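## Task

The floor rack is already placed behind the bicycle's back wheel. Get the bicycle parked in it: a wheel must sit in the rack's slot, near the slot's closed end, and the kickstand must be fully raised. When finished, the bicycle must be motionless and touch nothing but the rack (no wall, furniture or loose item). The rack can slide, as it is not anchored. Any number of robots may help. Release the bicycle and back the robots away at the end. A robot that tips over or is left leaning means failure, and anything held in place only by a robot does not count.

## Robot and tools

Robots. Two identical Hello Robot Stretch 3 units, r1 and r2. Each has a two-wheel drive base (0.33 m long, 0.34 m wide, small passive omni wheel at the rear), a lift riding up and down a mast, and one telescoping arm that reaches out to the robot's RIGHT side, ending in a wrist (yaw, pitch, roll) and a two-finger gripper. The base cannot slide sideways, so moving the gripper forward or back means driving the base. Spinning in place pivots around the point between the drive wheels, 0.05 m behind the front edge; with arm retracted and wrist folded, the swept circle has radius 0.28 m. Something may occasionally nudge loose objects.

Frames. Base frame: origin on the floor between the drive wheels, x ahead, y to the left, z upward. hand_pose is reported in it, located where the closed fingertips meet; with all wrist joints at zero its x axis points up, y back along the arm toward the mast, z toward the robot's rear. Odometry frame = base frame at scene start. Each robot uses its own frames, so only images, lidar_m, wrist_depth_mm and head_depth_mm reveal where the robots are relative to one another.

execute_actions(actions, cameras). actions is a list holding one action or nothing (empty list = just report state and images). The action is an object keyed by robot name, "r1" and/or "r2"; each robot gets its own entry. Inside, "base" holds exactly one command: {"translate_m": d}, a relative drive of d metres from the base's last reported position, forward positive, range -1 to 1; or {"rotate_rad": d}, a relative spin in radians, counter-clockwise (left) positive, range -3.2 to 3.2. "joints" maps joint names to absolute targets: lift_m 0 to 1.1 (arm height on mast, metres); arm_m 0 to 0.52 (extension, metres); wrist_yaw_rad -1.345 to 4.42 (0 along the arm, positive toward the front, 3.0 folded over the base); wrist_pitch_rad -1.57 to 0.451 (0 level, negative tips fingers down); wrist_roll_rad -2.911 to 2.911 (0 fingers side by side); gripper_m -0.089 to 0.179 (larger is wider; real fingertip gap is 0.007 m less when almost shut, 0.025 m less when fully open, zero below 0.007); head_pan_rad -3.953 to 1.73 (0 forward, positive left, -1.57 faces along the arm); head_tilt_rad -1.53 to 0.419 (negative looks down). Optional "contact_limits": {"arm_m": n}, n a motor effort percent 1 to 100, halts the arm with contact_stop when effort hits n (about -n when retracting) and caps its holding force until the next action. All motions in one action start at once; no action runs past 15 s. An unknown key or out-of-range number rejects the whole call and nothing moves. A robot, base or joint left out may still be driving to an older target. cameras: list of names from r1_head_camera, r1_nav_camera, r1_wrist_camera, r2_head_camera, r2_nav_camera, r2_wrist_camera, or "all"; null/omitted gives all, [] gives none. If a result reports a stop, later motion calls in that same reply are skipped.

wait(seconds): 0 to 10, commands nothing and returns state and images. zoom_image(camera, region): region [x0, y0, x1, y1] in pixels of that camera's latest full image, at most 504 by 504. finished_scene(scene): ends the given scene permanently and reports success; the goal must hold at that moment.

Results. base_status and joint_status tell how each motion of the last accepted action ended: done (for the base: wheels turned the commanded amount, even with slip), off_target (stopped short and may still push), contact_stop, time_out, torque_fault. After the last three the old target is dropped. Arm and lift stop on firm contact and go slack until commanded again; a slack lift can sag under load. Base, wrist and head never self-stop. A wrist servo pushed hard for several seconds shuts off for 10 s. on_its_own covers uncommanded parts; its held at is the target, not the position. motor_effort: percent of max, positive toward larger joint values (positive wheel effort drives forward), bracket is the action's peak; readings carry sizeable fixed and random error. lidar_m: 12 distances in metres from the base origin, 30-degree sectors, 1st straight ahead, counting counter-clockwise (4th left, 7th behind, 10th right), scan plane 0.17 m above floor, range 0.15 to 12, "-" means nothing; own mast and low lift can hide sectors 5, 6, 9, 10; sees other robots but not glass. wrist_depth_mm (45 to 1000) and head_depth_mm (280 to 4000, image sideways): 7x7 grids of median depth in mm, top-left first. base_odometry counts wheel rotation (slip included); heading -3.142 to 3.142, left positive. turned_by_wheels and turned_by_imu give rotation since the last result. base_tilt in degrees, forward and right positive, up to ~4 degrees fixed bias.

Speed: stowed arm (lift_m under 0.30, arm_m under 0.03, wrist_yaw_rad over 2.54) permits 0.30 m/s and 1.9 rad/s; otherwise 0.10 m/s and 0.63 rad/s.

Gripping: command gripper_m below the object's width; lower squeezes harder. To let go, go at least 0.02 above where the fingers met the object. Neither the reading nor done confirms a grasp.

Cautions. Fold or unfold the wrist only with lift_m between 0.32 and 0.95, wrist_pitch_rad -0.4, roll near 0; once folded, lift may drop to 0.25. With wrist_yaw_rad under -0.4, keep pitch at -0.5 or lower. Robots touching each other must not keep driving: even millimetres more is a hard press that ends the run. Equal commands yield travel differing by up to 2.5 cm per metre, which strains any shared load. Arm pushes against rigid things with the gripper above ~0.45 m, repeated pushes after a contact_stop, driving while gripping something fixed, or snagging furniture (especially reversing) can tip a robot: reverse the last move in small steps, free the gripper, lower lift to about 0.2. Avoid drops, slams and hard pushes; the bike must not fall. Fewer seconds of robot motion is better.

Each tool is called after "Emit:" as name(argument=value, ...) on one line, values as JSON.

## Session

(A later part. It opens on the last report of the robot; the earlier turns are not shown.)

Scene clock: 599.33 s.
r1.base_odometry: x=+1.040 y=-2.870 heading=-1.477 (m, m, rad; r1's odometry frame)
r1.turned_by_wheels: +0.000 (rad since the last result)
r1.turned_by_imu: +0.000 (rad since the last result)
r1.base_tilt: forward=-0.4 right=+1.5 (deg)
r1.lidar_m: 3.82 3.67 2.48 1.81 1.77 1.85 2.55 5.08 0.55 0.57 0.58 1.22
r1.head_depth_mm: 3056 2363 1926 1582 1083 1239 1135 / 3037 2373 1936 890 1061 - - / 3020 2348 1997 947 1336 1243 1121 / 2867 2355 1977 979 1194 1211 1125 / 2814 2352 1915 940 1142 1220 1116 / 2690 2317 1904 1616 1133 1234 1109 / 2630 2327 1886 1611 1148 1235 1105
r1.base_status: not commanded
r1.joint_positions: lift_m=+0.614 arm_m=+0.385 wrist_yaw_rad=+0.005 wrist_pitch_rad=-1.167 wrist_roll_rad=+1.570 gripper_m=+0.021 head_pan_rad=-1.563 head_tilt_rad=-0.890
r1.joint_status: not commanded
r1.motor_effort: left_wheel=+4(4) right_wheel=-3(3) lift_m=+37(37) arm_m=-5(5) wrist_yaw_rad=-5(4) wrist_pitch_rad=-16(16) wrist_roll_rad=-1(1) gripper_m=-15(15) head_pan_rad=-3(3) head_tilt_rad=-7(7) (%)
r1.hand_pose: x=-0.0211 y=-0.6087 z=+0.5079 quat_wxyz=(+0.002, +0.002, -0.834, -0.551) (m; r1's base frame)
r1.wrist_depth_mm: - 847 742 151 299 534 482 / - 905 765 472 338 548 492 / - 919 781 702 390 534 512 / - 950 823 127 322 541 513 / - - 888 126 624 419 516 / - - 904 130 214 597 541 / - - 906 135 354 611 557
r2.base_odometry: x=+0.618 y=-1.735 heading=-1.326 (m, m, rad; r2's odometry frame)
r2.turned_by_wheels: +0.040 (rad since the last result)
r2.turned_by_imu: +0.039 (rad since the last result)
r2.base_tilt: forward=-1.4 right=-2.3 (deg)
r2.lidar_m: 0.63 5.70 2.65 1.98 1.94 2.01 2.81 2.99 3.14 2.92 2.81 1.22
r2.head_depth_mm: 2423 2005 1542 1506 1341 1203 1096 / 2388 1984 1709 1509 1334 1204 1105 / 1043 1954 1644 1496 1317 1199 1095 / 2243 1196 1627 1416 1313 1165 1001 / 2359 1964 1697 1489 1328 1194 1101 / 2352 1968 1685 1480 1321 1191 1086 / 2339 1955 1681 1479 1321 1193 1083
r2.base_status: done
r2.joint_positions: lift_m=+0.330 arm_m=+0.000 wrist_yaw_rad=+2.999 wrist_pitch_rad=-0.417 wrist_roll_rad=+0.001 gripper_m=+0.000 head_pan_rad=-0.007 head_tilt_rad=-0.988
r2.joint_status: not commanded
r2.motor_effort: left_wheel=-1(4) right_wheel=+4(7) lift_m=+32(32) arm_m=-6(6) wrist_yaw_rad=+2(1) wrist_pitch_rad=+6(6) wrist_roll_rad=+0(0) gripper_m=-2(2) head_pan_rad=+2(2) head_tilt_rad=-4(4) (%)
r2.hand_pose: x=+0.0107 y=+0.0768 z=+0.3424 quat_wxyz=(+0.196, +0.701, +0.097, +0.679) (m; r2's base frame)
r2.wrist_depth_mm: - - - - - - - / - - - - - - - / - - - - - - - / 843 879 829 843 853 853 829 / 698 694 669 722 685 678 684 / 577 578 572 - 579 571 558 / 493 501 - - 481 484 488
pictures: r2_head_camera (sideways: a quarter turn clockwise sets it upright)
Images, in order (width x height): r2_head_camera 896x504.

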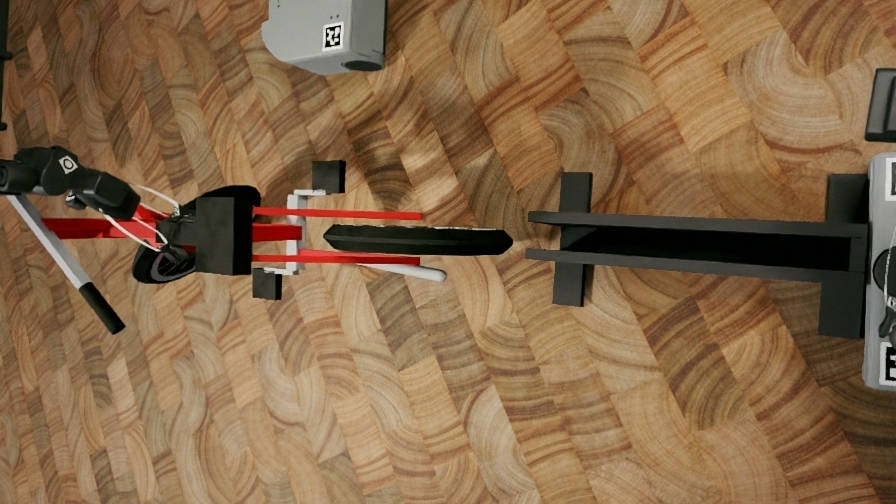

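Emit:
execute_actions(actions=[{"r2": {"base": {"translate_m": 0.04}}}], cameras=["r2_head_camera"])

Scene clock: 609.47 s.
r1.base_odometry: x=+1.040 y=-2.870 heading=-1.477 (m, m, rad; r1's odometry frame)
r1.turned_by_wheels: +0.000 (rad since the last result)
r1.turned_by_imu: +0.000 (rad since the last result)
r1.base_tilt: forward=-0.3 right=+1.4 (deg)
r1.lidar_m: 3.81 3.69 2.48 1.81 1.77 1.84 2.56 5.08 0.55 0.57 0.58 1.18
r1.head_depth_mm: 3052 2389 1947 1581 1084 1237 1139 / 3092 2340 1939 890 1063 - - / 2990 2380 1983 945 1334 1245 1133 / 2907 2341 1932 977 1198 1202 1124 / 2818 2316 1894 938 1143 1223 1113 / 2719 2321 1893 1614 1134 1244 1113 / 2635 2320 1906 1600 1148 1239 1109
r1.base_status: not commanded
r1.joint_positions: lift_m=+0.614 arm_m=+0.385 wrist_yaw_rad=+0.005 wrist_pitch_rad=-1.167 wrist_roll_rad=+1.570 gripper_m=+0.021 head_pan_rad=-1.563 head_tilt_rad=-0.890
r1.joint_status: not commanded
r1.motor_effort: left_wheel=+4(5) right_wheel=-3(3) lift_m=+37(37) arm_m=-5(5) wrist_yaw_rad=-5(3) wrist_pitch_rad=-16(16) wrist_roll_rad=+0(1) gripper_m=-14(15) head_pan_rad=-3(3) head_tilt_rad=-7(7) (%)
r1.hand_pose: x=-0.0211 y=-0.6087 z=+0.5079 quat_wxyz=(+0.002, +0.002, -0.834, -0.551) (m; r1's base frame)
r1.wrist_depth_mm: - 851 737 152 302 529 484 / - 874 768 471 339 535 489 / - 913 776 698 388 529 506 / - 986 831 127 323 541 510 / - - 889 126 612 422 522 / - - 912 130 215 603 550 / - - 925 134 354 602 552
r2.base_odometry: x=+0.628 y=-1.774 heading=-1.326 (m, m, rad; r2's odometry frame)
r2.turned_by_wheels: +0.000 (rad since the last result)
r2.turned_by_imu: -0.001 (rad since the last result)
r2.base_tilt: forward=-1.4 right=-2.3 (deg)
r2.lidar_m: 0.59 5.65 2.68 2.00 1.96 2.02 2.83 3.04 3.17 2.90 2.79 1.18
r2.head_depth_mm: 2343 2000 1532 1507 1340 1203 1097 / 2328 1975 1711 1510 1336 1206 1109 / 1017 1932 1665 1496 1318 1202 1095 / 2249 1174 1607 1328 1293 1158 1043 / 2349 1984 1697 1489 1326 1199 1098 / 2343 1971 1701 1493 1324 1193 1085 / 2336 1969 1681 1487 1317 1190 1082
r2.base_status: done
r2.joint_positions: lift_m=+0.330 arm_m=+0.000 wrist_yaw_rad=+2.999 wrist_pitch_rad=-0.417 wrist_roll_rad=+0.001 gripper_m=+0.000 head_pan_rad=-0.007 head_tilt_rad=-0.988
r2.joint_status: not commanded
r2.motor_effort: left_wheel=-2(3) right_wheel=+3(8) lift_m=+32(32) arm_m=-5(6) wrist_yaw_rad=+1(2) wrist_pitch_rad=+6(6) wrist_roll_rad=+0(0) gripper_m=-2(3) head_pan_rad=+2(2) head_tilt_rad=-4(4) (%)
r2.hand_pose: x=+0.0107 y=+0.0768 z=+0.3424 quat_wxyz=(+0.196, +0.701, +0.097, +0.679) (m; r2's base frame)
r2.wrist_depth_mm: - - - - - - - / - - - - - - - / - - - - - - - / 894 846 847 876 845 858 842 / 696 685 671 711 690 677 675 / 586 574 563 - 582 565 567 / 496 500 - - 474 486 491
pictures: r2_head_camera (sideways: a quarter turn clockwise sets it upright)
Images, in order (width x height): r2_head_camera 896x504.

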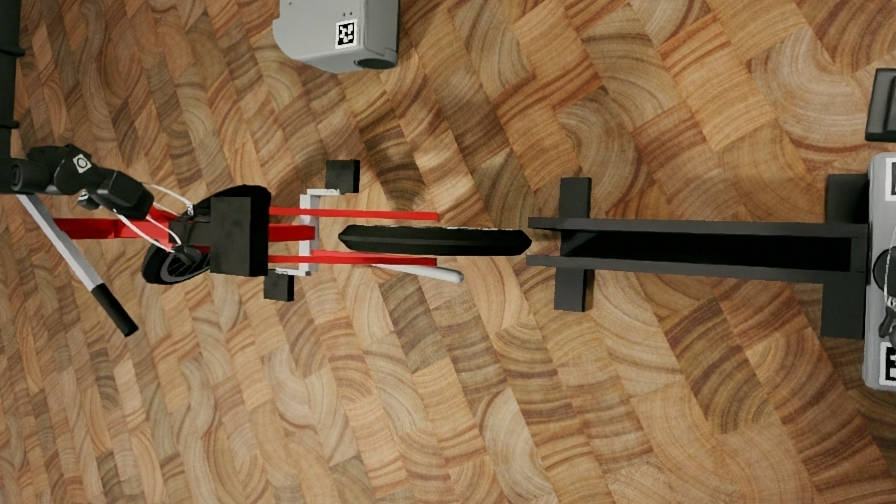

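Emit:
execute_actions(actions=[{"r2": {"base": {"rotate_rad": -0.03}}}], cameras=[])

Emit:
execute_actions(actions=[{"r2": {"base": {"translate_m": 0.15}}}], cameras=["r2_head_camera", "r1_head_camera"])

Scene clock: 618.43 s.
r1.base_odometry: x=+1.040 y=-2.870 heading=-1.477 (m, m, rad; r1's odometry frame)
r1.turned_by_wheels: +0.000 (rad since the last result)
r1.turned_by_imu: +0.000 (rad since the last result)
r1.base_tilt: forward=-0.3 right=+1.4 (deg)
r1.lidar_m: 3.81 3.69 2.48 1.82 1.78 1.85 2.57 5.08 0.55 0.57 0.58 1.18
r1.head_depth_mm: 3087 2383 1963 1561 1086 1241 1141 / 3039 2355 1925 890 1064 - - / 2984 2382 2017 950 1337 1250 1125 / 2830 2351 1961 983 1192 1207 1133 / 2807 2326 1897 932 1142 1224 1110 / 2701 2320 1899 1608 1132 1242 1109 / 2627 2320 1874 1606 1143 1238 1106
r1.base_status: not commanded
r1.joint_positions: lift_m=+0.614 arm_m=+0.385 wrist_yaw_rad=+0.005 wrist_pitch_rad=-1.167 wrist_roll_rad=+1.570 gripper_m=+0.021 head_pan_rad=-1.563 head_tilt_rad=-0.890
r1.joint_status: not commanded
r1.motor_effort: left_wheel=+4(4) right_wheel=-3(3) lift_m=+37(37) arm_m=-5(5) wrist_yaw_rad=-5(3) wrist_pitch_rad=-16(17) wrist_roll_rad=+0(0) gripper_m=-16(15) head_pan_rad=-3(4) head_tilt_rad=-6(6) (%)
r1.hand_pose: x=-0.0211 y=-0.6087 z=+0.5079 quat_wxyz=(+0.002, +0.002, -0.834, -0.551) (m; r1's base frame)
r1.wrist_depth_mm: - 854 736 152 298 525 485 / - 895 753 466 337 535 498 / - 928 784 700 386 532 504 / - 965 824 128 327 541 514 / - - 908 125 625 422 524 / - - 918 130 213 598 543 / - - 951 134 354 610 555
r2.base_odometry: x=+0.628 y=-1.774 heading=-1.356 (m, m, rad; r2's odometry frame)
r2.turned_by_wheels: -0.030 (rad since the last result)
r2.turned_by_imu: -0.031 (rad since the last result)
r2.base_tilt: forward=-1.4 right=-2.3 (deg)
r2.lidar_m: 0.59 5.68 2.75 2.01 1.95 2.01 2.74 3.03 3.14 2.92 2.79 1.19
r2.head_depth_mm: 2357 1992 1513 1507 1334 1210 1097 / 2324 1993 1715 1498 1340 1207 1110 / 1010 1993 1704 1500 1326 1202 1092 / 2251 1116 1603 1419 1291 1166 1061 / 2354 1923 1669 1494 1319 1201 1104 / 2352 1967 1694 1485 1324 1185 1081 / 2344 1960 1678 1478 1322 1192 1082
r2.base_status: done
r2.joint_positions: lift_m=+0.330 arm_m=+0.000 wrist_yaw_rad=+2.999 wrist_pitch_rad=-0.417 wrist_roll_rad=+0.001 gripper_m=+0.000 head_pan_rad=-0.007 head_tilt_rad=-0.988
r2.joint_status: not commanded
r2.motor_effort: left_wheel=+1(1) right_wheel=-1(1) lift_m=+32(32) arm_m=-6(5) wrist_yaw_rad=+1(1) wrist_pitch_rad=+6(6) wrist_roll_rad=+0(0) gripper_m=-2(3) head_pan_rad=+3(2) head_tilt_rad=-4(4) (%)
r2.hand_pose: x=+0.0107 y=+0.0768 z=+0.3424 quat_wxyz=(+0.196, +0.701, +0.097, +0.679) (m; r2's base frame)
r2.wrist_depth_mm: - - - - - - - / - - - - - - - / - - - - - - - / 854 858 863 892 864 844 837 / 704 693 683 725 664 669 700 / 565 569 566 - 572 564 566 / 491 506 - - 470 484 488
pictures: none
No camera images: the call's "cameras" was empty. Leave "cameras" out to get every camera's image.

Scene clock: 620.90 s.
r1.base_odometry: x=+1.040 y=-2.870 heading=-1.478 (m, m, rad; r1's odometry frame)
r1.turned_by_wheels: -0.001 (rad since the last result)
r1.turned_by_imu: -0.002 (rad since the last result)
r1.base_tilt: forward=-0.4 right=+1.5 (deg)
r1.lidar_m: 3.81 3.67 2.48 1.81 1.78 1.84 2.56 5.08 0.57 0.57 0.58 1.06
r1.head_depth_mm: 3077 2379 1937 1541 1080 1233 1142 / 3068 2348 1949 1547 - - - / 3021 2359 1981 949 1339 1244 1122 / 2869 2376 1929 962 1148 1224 1125 / 2818 2342 1912 934 1146 1244 1117 / 2734 2297 1899 1614 1125 1232 1109 / 2614 2315 1896 1617 1134 1232 1110
r1.base_status: not commanded
r1.joint_positions: lift_m=+0.615 arm_m=+0.385 wrist_yaw_rad=-0.011 wrist_pitch_rad=-1.169 wrist_roll_rad=+1.569 gripper_m=+0.021 head_pan_rad=-1.563 head_tilt_rad=-0.890
r1.joint_status: not commanded
r1.on_its_own: right_wheel is at rest, and its effort (+19) is outside its rest range (-18 to +18)
r1.motor_effort: left_wheel=-14(15) right_wheel=+19(19) lift_m=+33(37) arm_m=-4(5) wrist_yaw_rad=+9(9) wrist_pitch_rad=-15(17) wrist_roll_rad=+0(0) gripper_m=-15(16) head_pan_rad=-3(4) head_tilt_rad=-6(6) (%)
r1.hand_pose: x=-0.0224 y=-0.6081 z=+0.5079 quat_wxyz=(-0.002, -0.004, -0.834, -0.552) (m; r1's base frame)
r1.wrist_depth_mm: - 848 746 155 321 525 478 / - 883 761 170 357 541 492 / - 929 787 172 388 540 509 / - 974 803 123 320 409 514 / - - 884 125 628 585 527 / - - 883 128 230 588 546 / - - 924 133 341 608 557
r2.base_odometry: x=+0.659 y=-1.921 heading=-1.356 (m, m, rad; r2's odometry frame)
r2.turned_by_wheels: +0.000 (rad since the last result)
r2.turned_by_imu: +0.000 (rad since the last result)
r2.base_tilt: forward=-1.5 right=-2.3 (deg)
r2.lidar_m: 0.46 5.55 2.87 2.09 2.03 2.08 2.86 3.16 3.29 2.84 2.72 1.05
r2.head_depth_mm: 2218 2007 1503 1432 1336 1202 1097 / 2253 1998 1712 1503 1337 1201 1109 / 897 1906 1701 1498 1335 1207 1099 / 2376 1198 1036 1221 1210 1177 1074 / 2362 1881 1660 1493 1310 1193 1102 / 2348 1969 1702 1495 1322 1199 1087 / 2349 1965 1682 1470 1322 1188 1077
r2.base_status: done
r2.joint_positions: lift_m=+0.330 arm_m=+0.000 wrist_yaw_rad=+2.999 wrist_pitch_rad=-0.417 wrist_roll_rad=+0.001 gripper_m=+0.000 head_pan_rad=-0.007 head_tilt_rad=-0.988
r2.joint_status: not commanded
r2.motor_effort: left_wheel=+11(12) right_wheel=+10(12) lift_m=+32(32) arm_m=-6(6) wrist_yaw_rad=+1(1) wrist_pitch_rad=+6(6) wrist_roll_rad=+0(0) gripper_m=-3(2) head_pan_rad=+1(2) head_tilt_rad=-4(4) (%)
r2.hand_pose: x=+0.0107 y=+0.0768 z=+0.3424 quat_wxyz=(+0.196, +0.701, +0.097, +0.679) (m; r2's base frame)
r2.wrist_depth_mm: - - - - - - - / - - - - - - - / - - - - - - - / 874 854 877 864 847 833 860 / 698 685 681 722 672 680 682 / 564 581 567 - 579 576 566 / 488 504 - - 475 482 495
pictures: r1_head_camera (sideways: a quarter turn clockwise sets it upright), r2_head_camera (sideways: a quarter turn clockwise sets it upright)
Images, in order (width x height): r1_head_camera 896x504, r2_head_camera 896x504.

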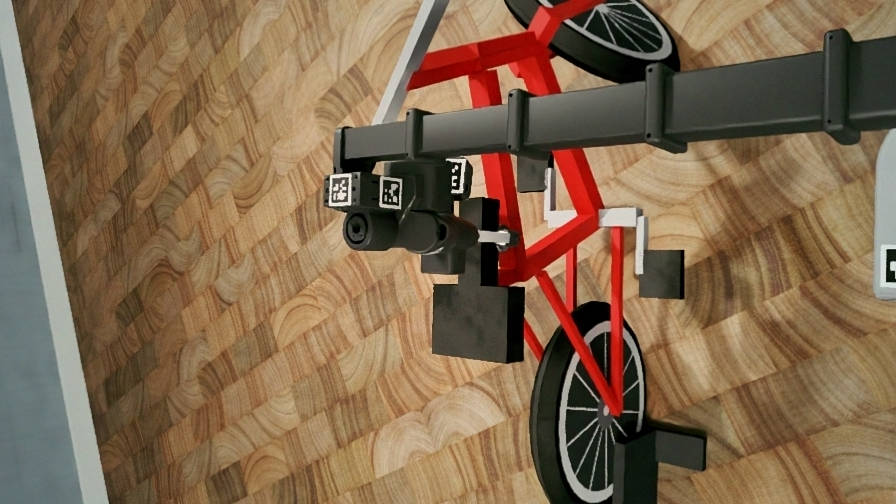

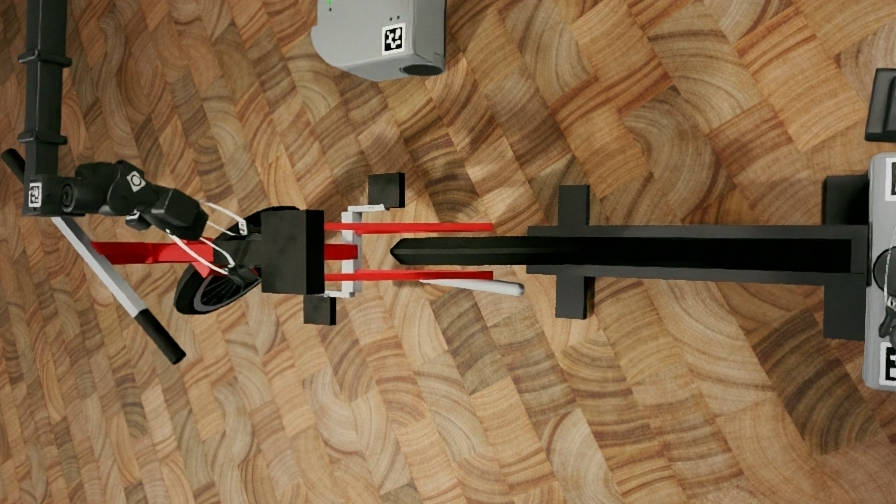

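Emit:
execute_actions(actions=[{"r1": {"joints": {"gripper_m": -0.03, "lift_m": 0.635}}}], cameras=["r1_wrist_camera"])

Emit:
execute_actions(actions=[{"r2": {"base": {"translate_m": 0.1}}}], cameras=["r2_head_camera", "r1_head_camera", "r1_wrist_camera"])

Scene clock: 630.40 s.
r1.base_odometry: x=+1.040 y=-2.870 heading=-1.477 (m, m, rad; r1's odometry frame)
r1.turned_by_wheels: +0.001 (rad since the last result)
r1.turned_by_imu: +0.001 (rad since the last result)
r1.base_tilt: forward=-0.4 right=+1.5 (deg)
r1.lidar_m: 3.80 3.69 2.47 1.81 1.77 1.84 2.56 5.06 0.56 0.56 0.57 1.06
r1.head_depth_mm: 3099 2352 1946 1566 1059 1235 1139 / 3056 2371 1942 913 - - - / 2996 2362 2029 1246 1230 1251 1130 / 2928 2344 1969 1590 1128 1206 1123 / 2843 2336 1904 924 1139 1216 1116 / 2751 2350 1897 1607 1105 1234 1108 / 2639 2304 1907 1608 1166 1225 1113
r1.base_status: not commanded
r1.joint_positions: lift_m=+0.633 arm_m=+0.385 wrist_yaw_rad=+0.000 wrist_pitch_rad=-1.237 wrist_roll_rad=+1.567 gripper_m=-0.029 head_pan_rad=-1.563 head_tilt_rad=-0.890
r1.joint_status: all done
r1.motor_effort: left_wheel=+4(14) right_wheel=-4(19) lift_m=+55(55) arm_m=-3(4) wrist_yaw_rad=+0(9) wrist_pitch_rad=+17(22) wrist_roll_rad=+1(1) gripper_m=-33(99) head_pan_rad=-3(3) head_tilt_rad=-7(7) (%)
r1.hand_pose: x=-0.0215 y=-0.5913 z=+0.5221 quat_wxyz=(+0.002, +0.001, -0.815, -0.580) (m; r1's base frame)
r1.wrist_depth_mm: 873 801 726 465 570 543 502 / 948 826 732 462 396 559 511 / - 869 764 185 418 573 529 / - 901 798 133 441 423 544 / - 943 841 136 138 602 558 / - - 881 141 222 627 570 / - - 855 146 338 646 596
r2.base_odometry: x=+0.659 y=-1.921 heading=-1.356 (m, m, rad; r2's odometry frame)
r2.turned_by_wheels: +0.000 (rad since the last result)
r2.turned_by_imu: -0.001 (rad since the last result)
r2.base_tilt: forward=-1.5 right=-2.3 (deg)
r2.lidar_m: 0.45 5.52 2.87 2.08 2.03 2.08 2.85 3.16 3.27 2.85 2.71 1.06
r2.head_depth_mm: 2276 2007 1515 1448 1343 1205 1096 / 2265 1997 1711 1502 1338 1207 1108 / 888 1902 1668 1493 1334 1206 1091 / 2364 1342 1151 1199 1185 1150 1044 / 2382 1883 1697 1488 1325 1195 1099 / 2365 1974 1685 1489 1328 1199 1085 / 2351 1965 1687 1477 1322 1194 1082
r2.base_status: not commanded
r2.joint_positions: lift_m=+0.330 arm_m=+0.000 wrist_yaw_rad=+2.999 wrist_pitch_rad=-0.417 wrist_roll_rad=+0.001 gripper_m=+0.000 head_pan_rad=-0.007 head_tilt_rad=-0.988
r2.joint_status: not commanded
r2.motor_effort: left_wheel=+1(11) right_wheel=+0(11) lift_m=+32(32) arm_m=-6(5) wrist_yaw_rad=+2(1) wrist_pitch_rad=+6(6) wrist_roll_rad=+0(0) gripper_m=-2(2) head_pan_rad=+1(2) head_tilt_rad=-4(4) (%)
r2.hand_pose: x=+0.0107 y=+0.0768 z=+0.3424 quat_wxyz=(+0.196, +0.701, +0.097, +0.679) (m; r2's base frame)
r2.wrist_depth_mm: - - - - - - - / - - - - - - - / - - - - - - - / 903 847 851 860 830 878 849 / 691 697 689 706 704 679 667 / 580 565 566 - 586 581 566 / 483 509 - - 475 482 484
pictures: r1_wrist_camera
Images, in order (width x height): r1_wrist_camera 644x364.

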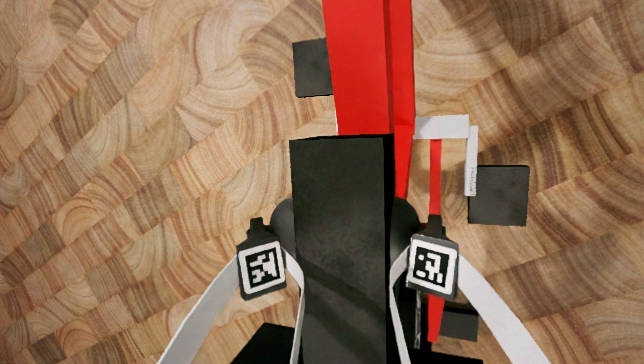

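Scene clock: 633.70 s.
r1.base_odometry: x=+1.040 y=-2.870 heading=-1.478 (m, m, rad; r1's odometry frame)
r1.turned_by_wheels: -0.001 (rad since the last result)
r1.turned_by_imu: -0.107 (rad since the last result)
r1.base_tilt: forward=-0.4 right=+1.5 (deg)
r1.lidar_m: 3.88 3.67 2.80 1.89 1.78 1.81 2.32 5.09 0.63 0.58 0.58 0.96
r1.head_depth_mm: 3024 2332 1909 1043 1216 1256 1141 / 3002 2311 1956 953 - - - / 2961 2311 2027 964 1341 1244 1129 / 2938 2316 1962 966 1221 1226 1132 / 2867 2301 1893 925 1140 1240 1113 / 2765 2308 1899 1606 1106 1233 1115 / 2705 2288 1887 1593 1139 1219 1108
r1.base_status: not commanded
r1.joint_positions: lift_m=+0.634 arm_m=+0.385 wrist_yaw_rad=+0.003 wrist_pitch_rad=-1.157 wrist_roll_rad=+1.539 gripper_m=-0.013 head_pan_rad=-1.564 head_tilt_rad=-0.895
r1.joint_status: not commanded
r1.on_its_own: gripper_m is held at -0.014, not at your -0.030, by its stall guard, which is still easing; wrist_pitch_rad is at rest, and its effort (-21) is outside its rest range (-20 to +32)
r1.motor_effort: left_wheel=-7(56) right_wheel=+12(35) lift_m=+43(55) arm_m=-4(5) wrist_yaw_rad=-2(6) wrist_pitch_rad=-21(25) wrist_roll_rad=+13(13) gripper_m=-29(34) head_pan_rad=-3(3) head_tilt_rad=-2(5) (%)
r1.hand_pose: x=-0.0213 y=-0.6111 z=+0.5284 quat_wxyz=(+0.014, +0.010, -0.837, -0.547) (m; r1's base frame)
r1.wrist_depth_mm: - 884 765 173 584 547 501 / - 911 798 184 585 555 499 / - 948 814 187 423 557 514 / - - 835 141 350 411 532 / - - 913 143 452 591 538 / - - 920 147 223 600 559 / - - 937 152 169 609 564
r2.base_odometry: x=+0.681 y=-2.018 heading=-1.356 (m, m, rad; r2's odometry frame)
r2.turned_by_wheels: +0.000 (rad since the last result)
r2.turned_by_imu: -0.001 (rad since the last result)
r2.base_tilt: forward=-1.4 right=-2.3 (deg)
r2.lidar_m: 0.40 5.43 2.94 2.14 2.08 2.14 2.92 3.24 3.36 2.76 2.66 0.96
r2.head_depth_mm: 2220 2000 1718 1399 1339 1208 1094 / 2247 1998 1713 1504 1333 1211 1108 / 851 1848 1711 1481 1338 1199 1090 / 2373 1166 1037 1183 1146 1160 994 / 2336 1851 1662 1494 1306 1197 1101 / 2349 1963 1684 1489 1322 1190 1085 / 2348 1948 1682 1484 1321 1196 1079
r2.base_status: done
r2.joint_positions: lift_m=+0.330 arm_m=+0.000 wrist_yaw_rad=+2.999 wrist_pitch_rad=-0.417 wrist_roll_rad=+0.001 gripper_m=+0.000 head_pan_rad=-0.007 head_tilt_rad=-0.988
r2.joint_status: not commanded
r2.motor_effort: left_wheel=+8(20) right_wheel=+10(22) lift_m=+32(32) arm_m=-6(6) wrist_yaw_rad=+1(1) wrist_pitch_rad=+6(6) wrist_roll_rad=+0(0) gripper_m=-2(1) head_pan_rad=+2(1) head_tilt_rad=-4(4) (%)
r2.hand_pose: x=+0.0107 y=+0.0768 z=+0.3424 quat_wxyz=(+0.196, +0.701, +0.097, +0.679) (m; r2's base frame)
r2.wrist_depth_mm: - - - - - - - / - - - - - - - / - - - - - - - / 845 862 875 861 850 864 839 / 680 693 683 695 671 687 697 / 582 571 567 - 567 560 570 / 493 501 - - 482 484 494
pictures: r1_head_camera (sideways: a quarter turn clockwise sets it upright), r1_wrist_camera, r2_head_camera (sideways: a quarter turn clockwise sets it upright)
Images, in order (width x height): r1_head_camera 896x504, r1_wrist_camera 644x364, r2_head_camera 896x504.

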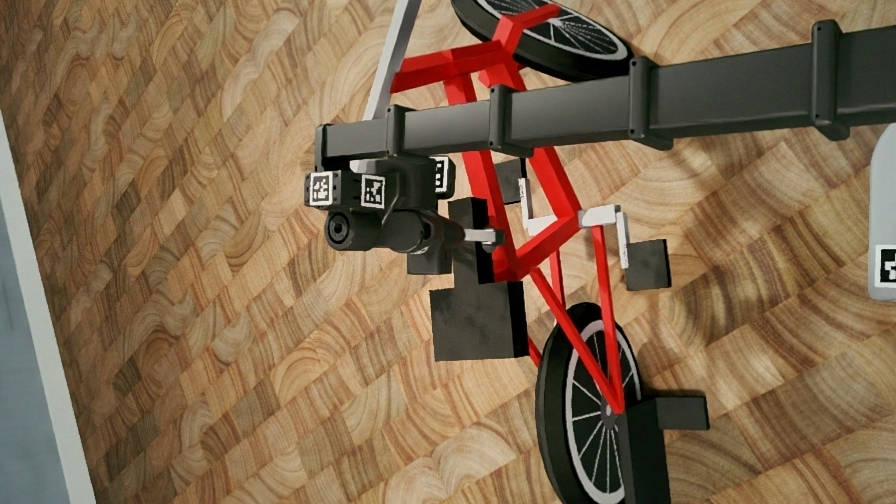

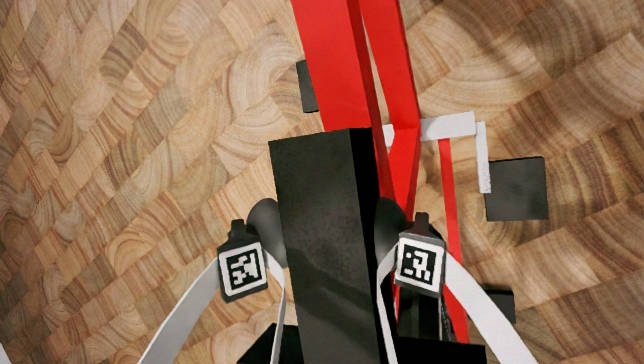

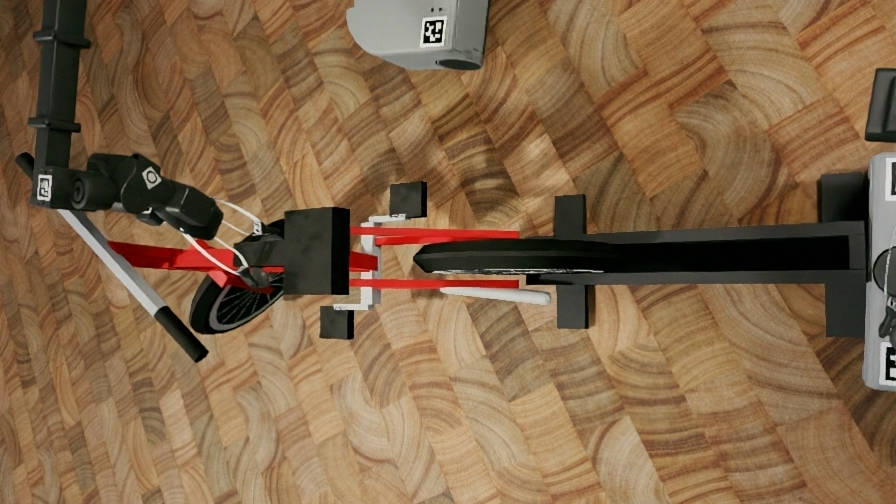

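Emit:
execute_actions(actions=[{"r1": {"base": {"rotate_rad": 0.1}}}], cameras=["r2_head_camera", "r1_head_camera"])

Scene clock: 651.87 s.
r1.base_odometry: x=+1.040 y=-2.870 heading=-1.379 (m, m, rad; r1's odometry frame)
r1.turned_by_wheels: +0.099 (rad since the last result)
r1.turned_by_imu: +0.080 (rad since the last result)
r1.base_tilt: forward=-0.4 right=+1.4 (deg)
r1.lidar_m: 3.83 3.66 2.56 1.83 1.79 1.84 2.51 5.09 0.61 0.58 0.59 0.96
r1.head_depth_mm: 3050 2380 1936 933 1095 1235 1137 / 3034 2365 1984 1577 - - - / 2997 2358 2008 957 1253 1247 1125 / 2954 2318 1939 916 1201 1232 1127 / 2816 2299 1931 948 1153 1241 1109 / 2697 2317 1893 1603 1153 1241 1107 / 2622 2298 1888 1611 1161 1234 1106
r1.base_status: rotate_rad off_target (by the wheels' count: +0.0992 of +0.1000)
r1.joint_positions: lift_m=+0.635 arm_m=+0.385 wrist_yaw_rad=-0.008 wrist_pitch_rad=-1.186 wrist_roll_rad=+1.553 gripper_m=+0.005 head_pan_rad=-1.564 head_tilt_rad=-0.895
r1.joint_status: not commanded
r1.on_its_own: gripper_m is held at +0.004, not at your -0.030, by its stall guard, which is not easing now
r1.motor_effort: left_wheel=-13(31) right_wheel=+15(34) lift_m=+28(42) arm_m=-2(5) wrist_yaw_rad=+6(15) wrist_pitch_rad=-7(30) wrist_roll_rad=+7(13) gripper_m=-19(21) head_pan_rad=-3(3) head_tilt_rad=-4(2) (%)
r1.hand_pose: x=-0.0221 y=-0.6037 z=+0.5269 quat_wxyz=(+0.005, +0.001, -0.829, -0.559) (m; r1's base frame)
r1.wrist_depth_mm: - 851 755 182 374 546 500 / - 908 770 137 411 557 516 / - 930 819 138 411 563 527 / 110 - 831 142 451 417 536 / 122 - 882 145 565 606 546 / - - 920 150 167 610 557 / - - 178 155 142 626 575
r2.base_odometry: x=+0.681 y=-2.018 heading=-1.356 (m, m, rad; r2's odometry frame)
r2.turned_by_wheels: +0.000 (rad since the last result)
r2.turned_by_imu: -0.001 (rad since the last result)
r2.base_tilt: forward=-1.4 right=-2.3 (deg)
r2.lidar_m: 0.39 5.42 2.94 2.14 2.08 2.14 2.92 3.25 3.37 2.75 2.66 0.96
r2.head_depth_mm: 2273 1989 1724 1396 1338 1206 1097 / 2253 1987 1714 1496 1346 1207 1108 / 835 1862 1703 1477 1334 1203 1096 / 2355 1152 995 1173 1151 1162 993 / 2351 1978 1627 1491 1310 1195 1104 / 2351 1970 1684 1492 1322 1194 1087 / 2347 1956 1681 1476 1321 1188 1082
r2.base_status: not commanded
r2.joint_positions: lift_m=+0.330 arm_m=+0.000 wrist_yaw_rad=+2.999 wrist_pitch_rad=-0.417 wrist_roll_rad=+0.001 gripper_m=+0.000 head_pan_rad=-0.007 head_tilt_rad=-0.988
r2.joint_status: not commanded
r2.motor_effort: left_wheel=+3(10) right_wheel=+2(11) lift_m=+32(32) arm_m=-6(6) wrist_yaw_rad=+2(2) wrist_pitch_rad=+6(6) wrist_roll_rad=+0(0) gripper_m=-2(3) head_pan_rad=+2(2) head_tilt_rad=-4(4) (%)
r2.hand_pose: x=+0.0107 y=+0.0768 z=+0.3424 quat_wxyz=(+0.196, +0.701, +0.097, +0.679) (m; r2's base frame)
r2.wrist_depth_mm: - - - - - - - / - - - - - - - / - - - - - - - / 888 875 872 841 841 836 831 / 710 680 688 714 676 682 678 / 575 574 570 - 575 571 564 / 485 510 - - 479 486 483
pictures: r1_head_camera (sideways: a quarter turn clockwise sets it upright), r2_head_camera (sideways: a quarter turn clockwise sets it upright)
Images, in order (width x height): r1_head_camera 896x504, r2_head_camera 896x504.

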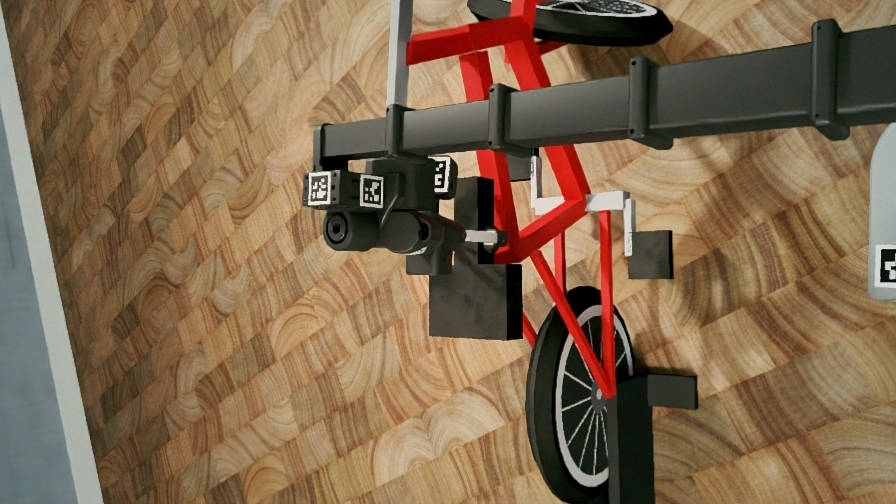

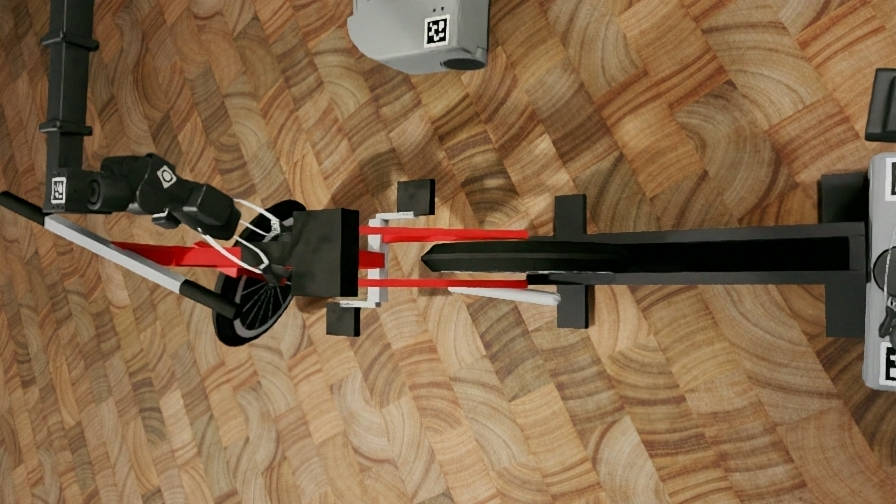

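Emit:
execute_actions(actions=[{"r2": {"base": {"translate_m": 0.1}}}], cameras=["r2_head_camera"])

Scene clock: 659.80 s.
r1.base_odometry: x=+1.040 y=-2.870 heading=-1.378 (m, m, rad; r1's odometry frame)
r1.turned_by_wheels: +0.000 (rad since the last result)
r1.turned_by_imu: +0.000 (rad since the last result)
r1.base_tilt: forward=-0.4 right=+1.4 (deg)
r1.lidar_m: 3.81 3.67 2.56 1.83 1.79 1.84 2.50 5.07 0.61 0.57 0.59 0.88
r1.head_depth_mm: 3039 2363 1925 972 1096 1228 1141 / 3054 2349 1962 1584 - - - / 2984 2332 2017 953 1238 1235 1123 / 2934 2338 1964 910 1150 1219 1128 / 2820 2293 1908 944 1137 1238 1117 / 2709 2295 1900 1615 1136 1232 1113 / 2618 2293 1879 1600 1176 1241 1104
r1.base_status: not commanded
r1.joint_positions: lift_m=+0.635 arm_m=+0.385 wrist_yaw_rad=-0.003 wrist_pitch_rad=-1.186 wrist_roll_rad=+1.554 gripper_m=+0.005 head_pan_rad=-1.564 head_tilt_rad=-0.895
r1.joint_status: not commanded
r1.on_its_own: gripper_m is held at +0.004, not at your -0.030, by its stall guard, which is not easing now
r1.motor_effort: left_wheel=-8(13) right_wheel=+8(15) lift_m=+28(28) arm_m=-2(1) wrist_yaw_rad=+2(5) wrist_pitch_rad=-7(7) wrist_roll_rad=+7(7) gripper_m=-18(18) head_pan_rad=-3(3) head_tilt_rad=-3(4) (%)
r1.hand_pose: x=-0.0217 y=-0.6037 z=+0.5269 quat_wxyz=(+0.007, +0.003, -0.829, -0.559) (m; r1's base frame)
r1.wrist_depth_mm: - 875 750 182 361 546 491 / - 903 777 138 418 559 506 / - 938 817 139 379 555 521 / 113 - 844 142 621 420 541 / 126 - 908 145 482 593 546 / - - 919 150 168 620 557 / - - 180 156 142 621 570
r2.base_odometry: x=+0.702 y=-2.116 heading=-1.356 (m, m, rad; r2's odometry frame)
r2.turned_by_wheels: +0.000 (rad since the last result)
r2.turned_by_imu: -0.001 (rad since the last result)
r2.base_tilt: forward=-1.4 right=-2.3 (deg)
r2.lidar_m: 0.28 5.34 3.01 2.20 2.14 2.19 2.98 3.34 3.46 2.72 2.61 0.88
r2.head_depth_mm: 2412 1956 1716 1346 1320 1207 1094 / 2414 1983 1718 1504 1339 1203 1108 / 2380 782 1673 1475 1332 1203 1100 / 2364 1109 972 1196 1110 1081 992 / 2363 1976 1630 1467 1303 1191 1106 / 2338 1946 1679 1480 1323 1192 1088 / 2338 1960 1683 1474 1322 1187 1083
r2.base_status: done
r2.joint_positions: lift_m=+0.330 arm_m=+0.000 wrist_yaw_rad=+2.999 wrist_pitch_rad=-0.417 wrist_roll_rad=+0.001 gripper_m=+0.000 head_pan_rad=-0.007 head_tilt_rad=-0.988
r2.joint_status: not commanded
r2.motor_effort: left_wheel=+5(12) right_wheel=+4(10) lift_m=+32(32) arm_m=-6(6) wrist_yaw_rad=+2(2) wrist_pitch_rad=+6(6) wrist_roll_rad=+0(0) gripper_m=-2(2) head_pan_rad=+2(1) head_tilt_rad=-4(4) (%)
r2.hand_pose: x=+0.0107 y=+0.0768 z=+0.3424 quat_wxyz=(+0.196, +0.701, +0.097, +0.679) (m; r2's base frame)
r2.wrist_depth_mm: - - - - - - - / - - - - - - - / - - - - - - - / 853 867 853 854 849 853 836 / 687 690 681 711 685 678 685 / 564 571 576 - 576 560 566 / 494 503 - - 475 487 484
pictures: r2_head_camera (sideways: a quarter turn clockwise sets it upright)
Images, in order (width x height): r2_head_camera 896x504.

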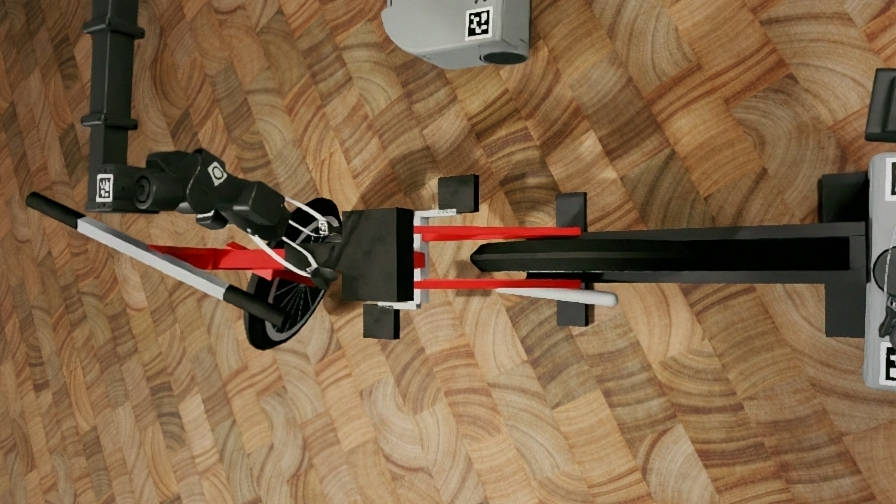

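Emit:
execute_actions(actions=[{"r2": {"base": {"translate_m": 0.17}, "joints": {"head_tilt_rad": -1.2}}}], cameras=["r2_head_camera", "r1_head_camera"])

Scene clock: 668.03 s.
r1.base_odometry: x=+1.040 y=-2.870 heading=-1.379 (m, m, rad; r1's odometry frame)
r1.turned_by_wheels: +0.000 (rad since the last result)
r1.turned_by_imu: -0.001 (rad since the last result)
r1.base_tilt: forward=-0.4 right=+1.5 (deg)
r1.lidar_m: 3.84 3.67 2.56 1.83 1.79 1.84 2.50 5.08 0.61 0.57 0.58 3.09
r1.head_depth_mm: 3028 2335 1925 943 1097 1232 1139 / 3012 2320 1974 1587 - - - / 2945 2328 2033 959 1232 1247 1130 / 2980 2315 1958 912 1152 1220 1130 / 2837 2319 1895 1575 1138 1237 1112 / 2713 2301 1896 1599 1127 1236 1107 / 2611 2295 1897 1588 1175 1235 1105
r1.base_status: not commanded
r1.joint_positions: lift_m=+0.635 arm_m=+0.385 wrist_yaw_rad=-0.003 wrist_pitch_rad=-1.186 wrist_roll_rad=+1.554 gripper_m=+0.005 head_pan_rad=-1.564 head_tilt_rad=-0.895
r1.joint_status: not commanded
r1.on_its_own: gripper_m is held at +0.004, not at your -0.030, by its stall guard, which is not easing now
r1.motor_effort: left_wheel=-12(11) right_wheel=+15(16) lift_m=+28(28) arm_m=-2(1) wrist_yaw_rad=+2(1) wrist_pitch_rad=-7(7) wrist_roll_rad=+7(7) gripper_m=-19(19) head_pan_rad=-3(3) head_tilt_rad=-3(3) (%)
r1.hand_pose: x=-0.0217 y=-0.6037 z=+0.5269 quat_wxyz=(+0.007, +0.003, -0.829, -0.559) (m; r1's base frame)
r1.wrist_depth_mm: - 859 755 183 362 541 499 / - 897 788 137 422 549 517 / - 937 795 140 400 554 527 / 115 - 839 141 444 417 535 / 126 - 901 145 447 606 548 / - - 931 150 159 604 563 / - - 180 155 140 619 568
r2.base_odometry: x=+0.738 y=-2.282 heading=-1.356 (m, m, rad; r2's odometry frame)
r2.turned_by_wheels: +0.000 (rad since the last result)
r2.turned_by_imu: -0.001 (rad since the last result)
r2.base_tilt: forward=-1.4 right=-2.2 (deg)
r2.lidar_m: 0.94 5.21 3.13 2.29 2.21 2.28 3.09 3.48 3.60 2.63 0.76 2.65
r2.head_depth_mm: 1664 1595 1465 1305 1257 1171 1101 / 639 1582 1457 1352 1252 1186 1107 / 587 692 1450 1331 1255 1176 - / 1695 946 828 1012 964 1160 - / 1731 1317 1415 1339 1234 1174 - / 1723 1571 1458 1338 1246 1165 - / 1722 1570 1442 1331 1244 1163 1110
r2.base_status: done
r2.joint_positions: lift_m=+0.330 arm_m=+0.000 wrist_yaw_rad=+2.999 wrist_pitch_rad=-0.417 wrist_roll_rad=+0.001 gripper_m=+0.000 head_pan_rad=-0.007 head_tilt_rad=-1.185
r2.joint_status: all done
r2.motor_effort: left_wheel=+7(10) right_wheel=+6(10) lift_m=+32(32) arm_m=-5(6) wrist_yaw_rad=+1(1) wrist_pitch_rad=+6(6) wrist_roll_rad=+0(0) gripper_m=-3(3) head_pan_rad=+2(2) head_tilt_rad=-5(18) (%)
r2.hand_pose: x=+0.0107 y=+0.0768 z=+0.3424 quat_wxyz=(+0.196, +0.701, +0.097, +0.679) (m; r2's base frame)
r2.wrist_depth_mm: - - - - - - - / - - - - - - - / - - - - - - - / 873 872 847 849 854 852 856 / 688 696 676 719 670 674 683 / 570 565 560 - 582 562 570 / 492 501 - - 475 491 489
pictures: r1_head_camera (sideways: a quarter turn clockwise sets it upright), r2_head_camera (sideways: a quarter turn clockwise sets it upright)
Images, in order (width x height): r1_head_camera 896x504, r2_head_camera 896x504.

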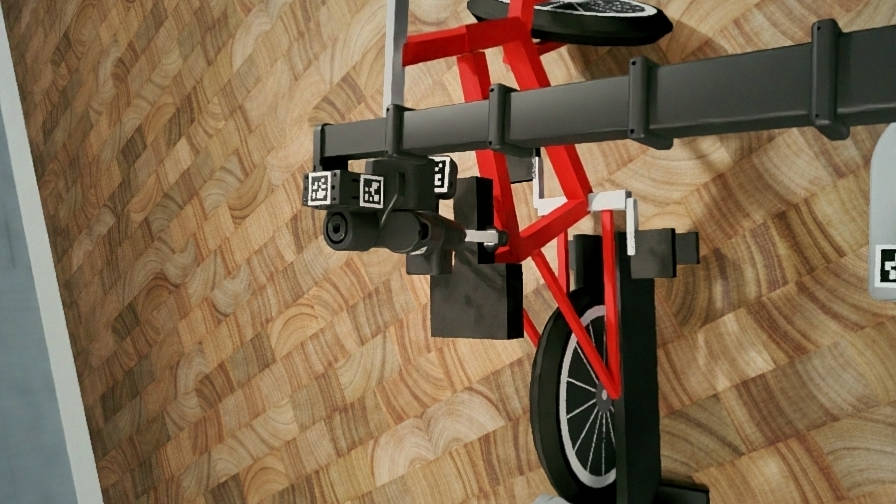

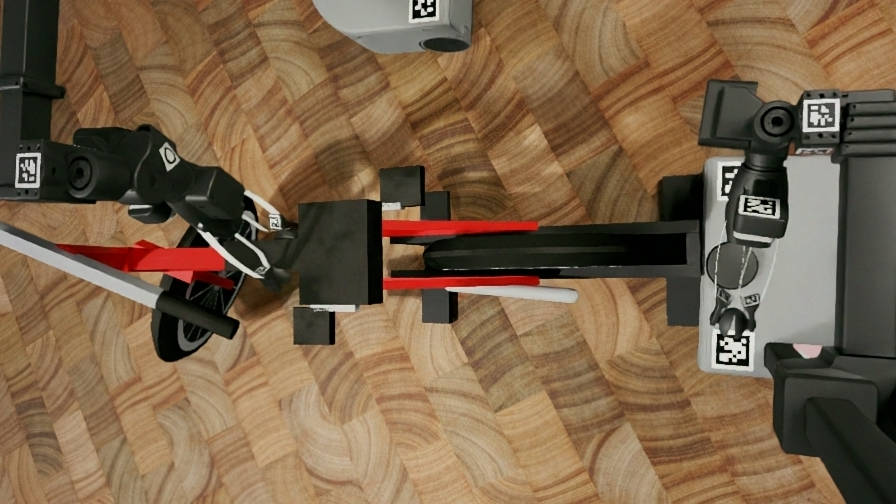

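Emit:
execute_actions(actions=[{"r2": {"base": {"translate_m": 0.035}}}], cameras=["r2_head_camera"])

Scene clock: 674.47 s.
r1.base_odometry: x=+1.040 y=-2.870 heading=-1.379 (m, m, rad; r1's odometry frame)
r1.turned_by_wheels: +0.000 (rad since the last result)
r1.turned_by_imu: -0.001 (rad since the last result)
r1.base_tilt: forward=-0.5 right=+1.4 (deg)
r1.lidar_m: 3.82 3.67 2.56 1.83 1.80 1.84 2.50 5.09 0.62 0.57 0.58 3.11
r1.head_depth_mm: 3023 2331 1934 945 1099 1237 1136 / 2998 2376 1974 1593 - - - / 3012 2338 2017 958 1241 1246 1127 / 2959 2328 1950 913 1149 1221 1132 / 2806 2316 1888 1580 1139 1257 1105 / 2734 2309 1903 1609 1123 1247 1113 / 2586 2298 1903 1612 1161 1228 1107
r1.base_status: not commanded
r1.joint_positions: lift_m=+0.635 arm_m=+0.385 wrist_yaw_rad=-0.003 wrist_pitch_rad=-1.186 wrist_roll_rad=+1.553 gripper_m=+0.005 head_pan_rad=-1.564 head_tilt_rad=-0.895
r1.joint_status: not commanded
r1.on_its_own: gripper_m is held at +0.004, not at your -0.030, by its stall guard, which is not easing now; right_wheel is at rest, and its effort (+19) is outside its rest range (-18 to +18)
r1.motor_effort: left_wheel=-14(15) right_wheel=+19(19) lift_m=+28(28) arm_m=-2(1) wrist_yaw_rad=+2(2) wrist_pitch_rad=-7(7) wrist_roll_rad=+7(7) gripper_m=-18(18) head_pan_rad=-3(3) head_tilt_rad=-4(3) (%)
r1.hand_pose: x=-0.0217 y=-0.6037 z=+0.5269 quat_wxyz=(+0.007, +0.004, -0.829, -0.559) (m; r1's base frame)
r1.wrist_depth_mm: - 857 751 182 366 545 498 / - 887 773 137 418 554 504 / - 950 809 139 401 545 525 / 115 - 825 142 444 414 535 / 125 - 899 145 445 606 549 / - - 933 150 159 609 566 / - - 179 155 141 614 571
r2.base_odometry: x=+0.746 y=-2.316 heading=-1.356 (m, m, rad; r2's odometry frame)
r2.turned_by_wheels: +0.000 (rad since the last result)
r2.turned_by_imu: -0.001 (rad since the last result)
r2.base_tilt: forward=-1.4 right=-2.3 (deg)
r2.lidar_m: 0.91 5.18 3.14 2.30 2.24 2.30 3.15 3.51 3.60 2.62 0.73 2.63
r2.head_depth_mm: 612 1589 1460 1256 1259 1175 1098 / 639 1570 1457 1348 1246 1185 1112 / 570 655 1455 1337 1255 1177 - / 1688 937 821 986 922 1043 - / 1740 1262 1429 1326 1241 1173 - / 1743 1576 1448 1335 1244 1162 - / 1719 1570 1447 1338 1242 1165 1105
r2.base_status: done
r2.joint_positions: lift_m=+0.330 arm_m=+0.000 wrist_yaw_rad=+2.999 wrist_pitch_rad=-0.417 wrist_roll_rad=+0.001 gripper_m=+0.000 head_pan_rad=-0.007 head_tilt_rad=-1.185
r2.joint_status: not commanded
r2.motor_effort: left_wheel=+8(13) right_wheel=+7(12) lift_m=+32(32) arm_m=-5(6) wrist_yaw_rad=+1(1) wrist_pitch_rad=+6(6) wrist_roll_rad=+0(0) gripper_m=-2(2) head_pan_rad=+2(2) head_tilt_rad=-5(5) (%)
r2.hand_pose: x=+0.0107 y=+0.0768 z=+0.3424 quat_wxyz=(+0.196, +0.701, +0.097, +0.679) (m; r2's base frame)
r2.wrist_depth_mm: - - - - - - - / - - - - - - - / - - - - - - - / 871 859 881 843 844 863 827 / 693 686 679 710 695 688 684 / 570 578 582 - 581 577 570 / 489 511 - - 480 490 494
pictures: r2_head_camera (sideways: a quarter turn clockwise sets it upright)
Images, in order (width x height): r2_head_camera 896x504.

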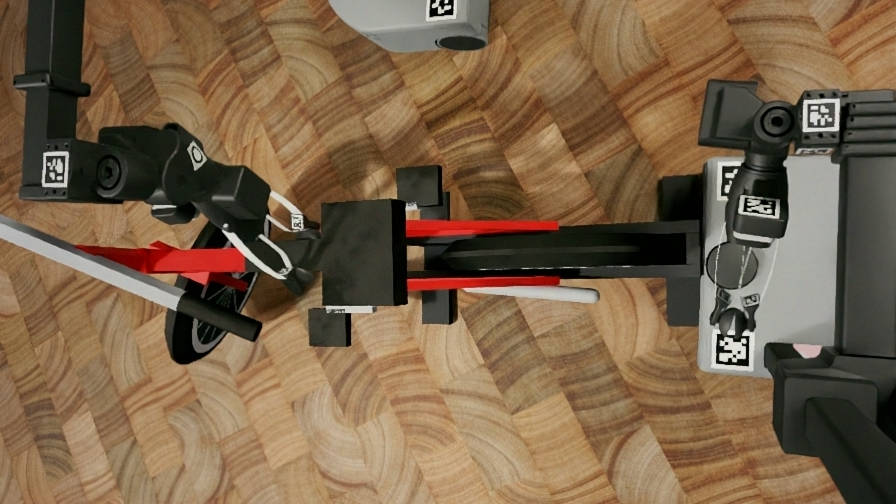

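Emit:
execute_actions(actions=[{"r1": {"joints": {"gripper_m": 0.12}}, "r2": {"base": {"translate_m": -0.3}}}], cameras=["r2_head_camera", "r1_wrist_camera"])

Scene clock: 684.90 s.
r1.base_odometry: x=+1.040 y=-2.870 heading=-1.378 (m, m, rad; r1's odometry frame)
r1.turned_by_wheels: +0.001 (rad since the last result)
r1.turned_by_imu: +0.001 (rad since the last result)
r1.base_tilt: forward=-0.4 right=+1.4 (deg)
r1.lidar_m: 3.84 3.65 2.56 1.83 1.79 1.85 2.51 5.05 0.62 0.57 0.58 0.96
r1.head_depth_mm: 3028 2386 1935 937 1093 1238 1140 / 2991 2326 1961 1633 - - - / 3004 2322 2016 957 1232 1252 1126 / 2967 2336 1980 914 1205 1228 1128 / 2831 2305 1906 1581 1139 1238 1111 / 2689 2320 1904 1611 1126 1243 1106 / 2598 2309 1894 1605 1169 1235 1105
r1.base_status: not commanded
r1.joint_positions: lift_m=+0.635 arm_m=+0.385 wrist_yaw_rad=-0.003 wrist_pitch_rad=-1.196 wrist_roll_rad=+1.565 gripper_m=+0.120 head_pan_rad=-1.564 head_tilt_rad=-0.895
r1.joint_status: all done
r1.motor_effort: left_wheel=-3(14) right_wheel=+3(19) lift_m=+28(28) arm_m=-2(2) wrist_yaw_rad=+2(2) wrist_pitch_rad=-2(7) wrist_roll_rad=+2(7) gripper_m=+1(82) head_pan_rad=-3(3) head_tilt_rad=-4(4) (%)
r1.hand_pose: x=-0.0217 y=-0.6013 z=+0.5262 quat_wxyz=(+0.002, +0.000, -0.826, -0.563) (m; r1's base frame)
r1.wrist_depth_mm: 972 840 739 179 566 547 495 / - 884 766 133 410 554 512 / - 902 806 136 411 555 525 / 119 951 826 141 442 417 529 / 128 - 837 143 330 587 546 / - - 204 148 170 626 563 / - - 177 153 137 639 574
r2.base_odometry: x=+0.682 y=-2.023 heading=-1.356 (m, m, rad; r2's odometry frame)
r2.turned_by_wheels: +0.000 (rad since the last result)
r2.turned_by_imu: -0.001 (rad since the last result)
r2.base_tilt: forward=-1.3 right=-2.3 (deg)
r2.lidar_m: 0.38 5.45 2.93 2.15 2.09 2.13 2.93 3.24 3.37 2.76 2.66 0.96
r2.head_depth_mm: 1750 1593 1365 1353 1257 1175 1103 / 1749 1589 1460 1341 1256 1182 1110 / 1670 1564 1440 1347 1254 1188 - / 1258 926 1180 1164 1234 1191 - / 1506 1564 1438 1338 1247 1189 - / 1723 1572 1450 1334 1250 1161 - / 1719 1570 1442 1332 1245 1161 1111
r2.base_status: done
r2.joint_positions: lift_m=+0.330 arm_m=+0.000 wrist_yaw_rad=+2.999 wrist_pitch_rad=-0.417 wrist_roll_rad=+0.001 gripper_m=+0.000 head_pan_rad=-0.007 head_tilt_rad=-1.186
r2.joint_status: not commanded
r2.motor_effort: left_wheel=+1(5) right_wheel=+0(5) lift_m=+32(32) arm_m=-5(6) wrist_yaw_rad=+1(2) wrist_pitch_rad=+6(6) wrist_roll_rad=+0(0) gripper_m=-3(2) head_pan_rad=+2(2) head_tilt_rad=-5(5) (%)
r2.hand_pose: x=+0.0107 y=+0.0768 z=+0.3424 quat_wxyz=(+0.196, +0.701, +0.097, +0.679) (m; r2's base frame)
r2.wrist_depth_mm: - - - - - - - / - - - - - - - / - - - - - - - / 846 876 869 856 857 857 849 / 683 688 693 719 689 683 675 / 589 576 573 - 572 565 572 / 491 510 - - 475 488 490
pictures: r1_wrist_camera, r2_head_camera (sideways: a quarter turn clockwise sets it upright)
Images, in order (width x height): r1_wrist_camera 644x364, r2_head_camera 896x504.

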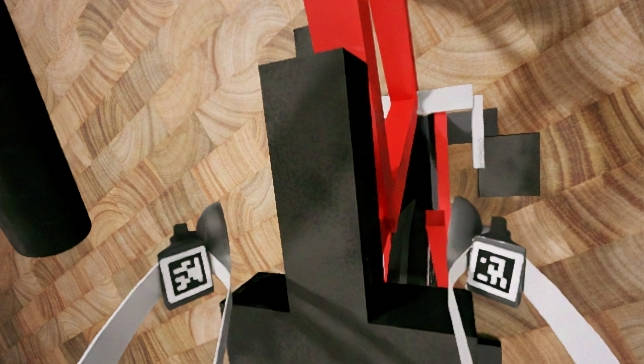

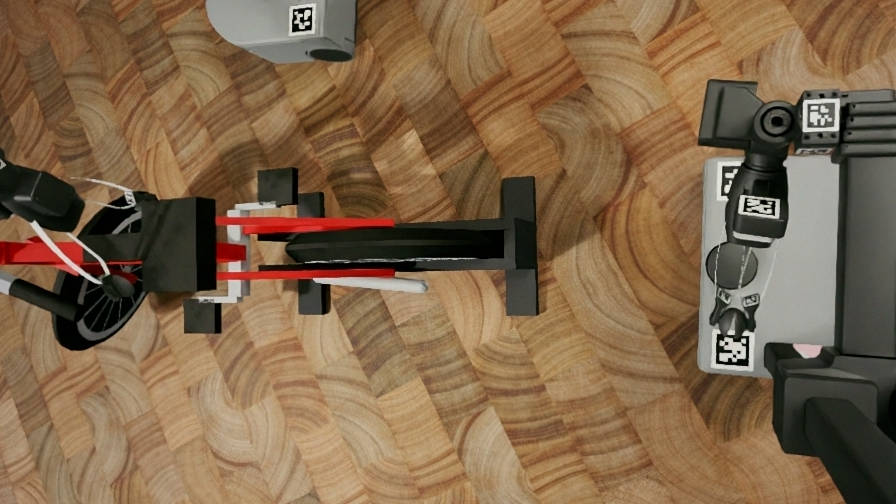

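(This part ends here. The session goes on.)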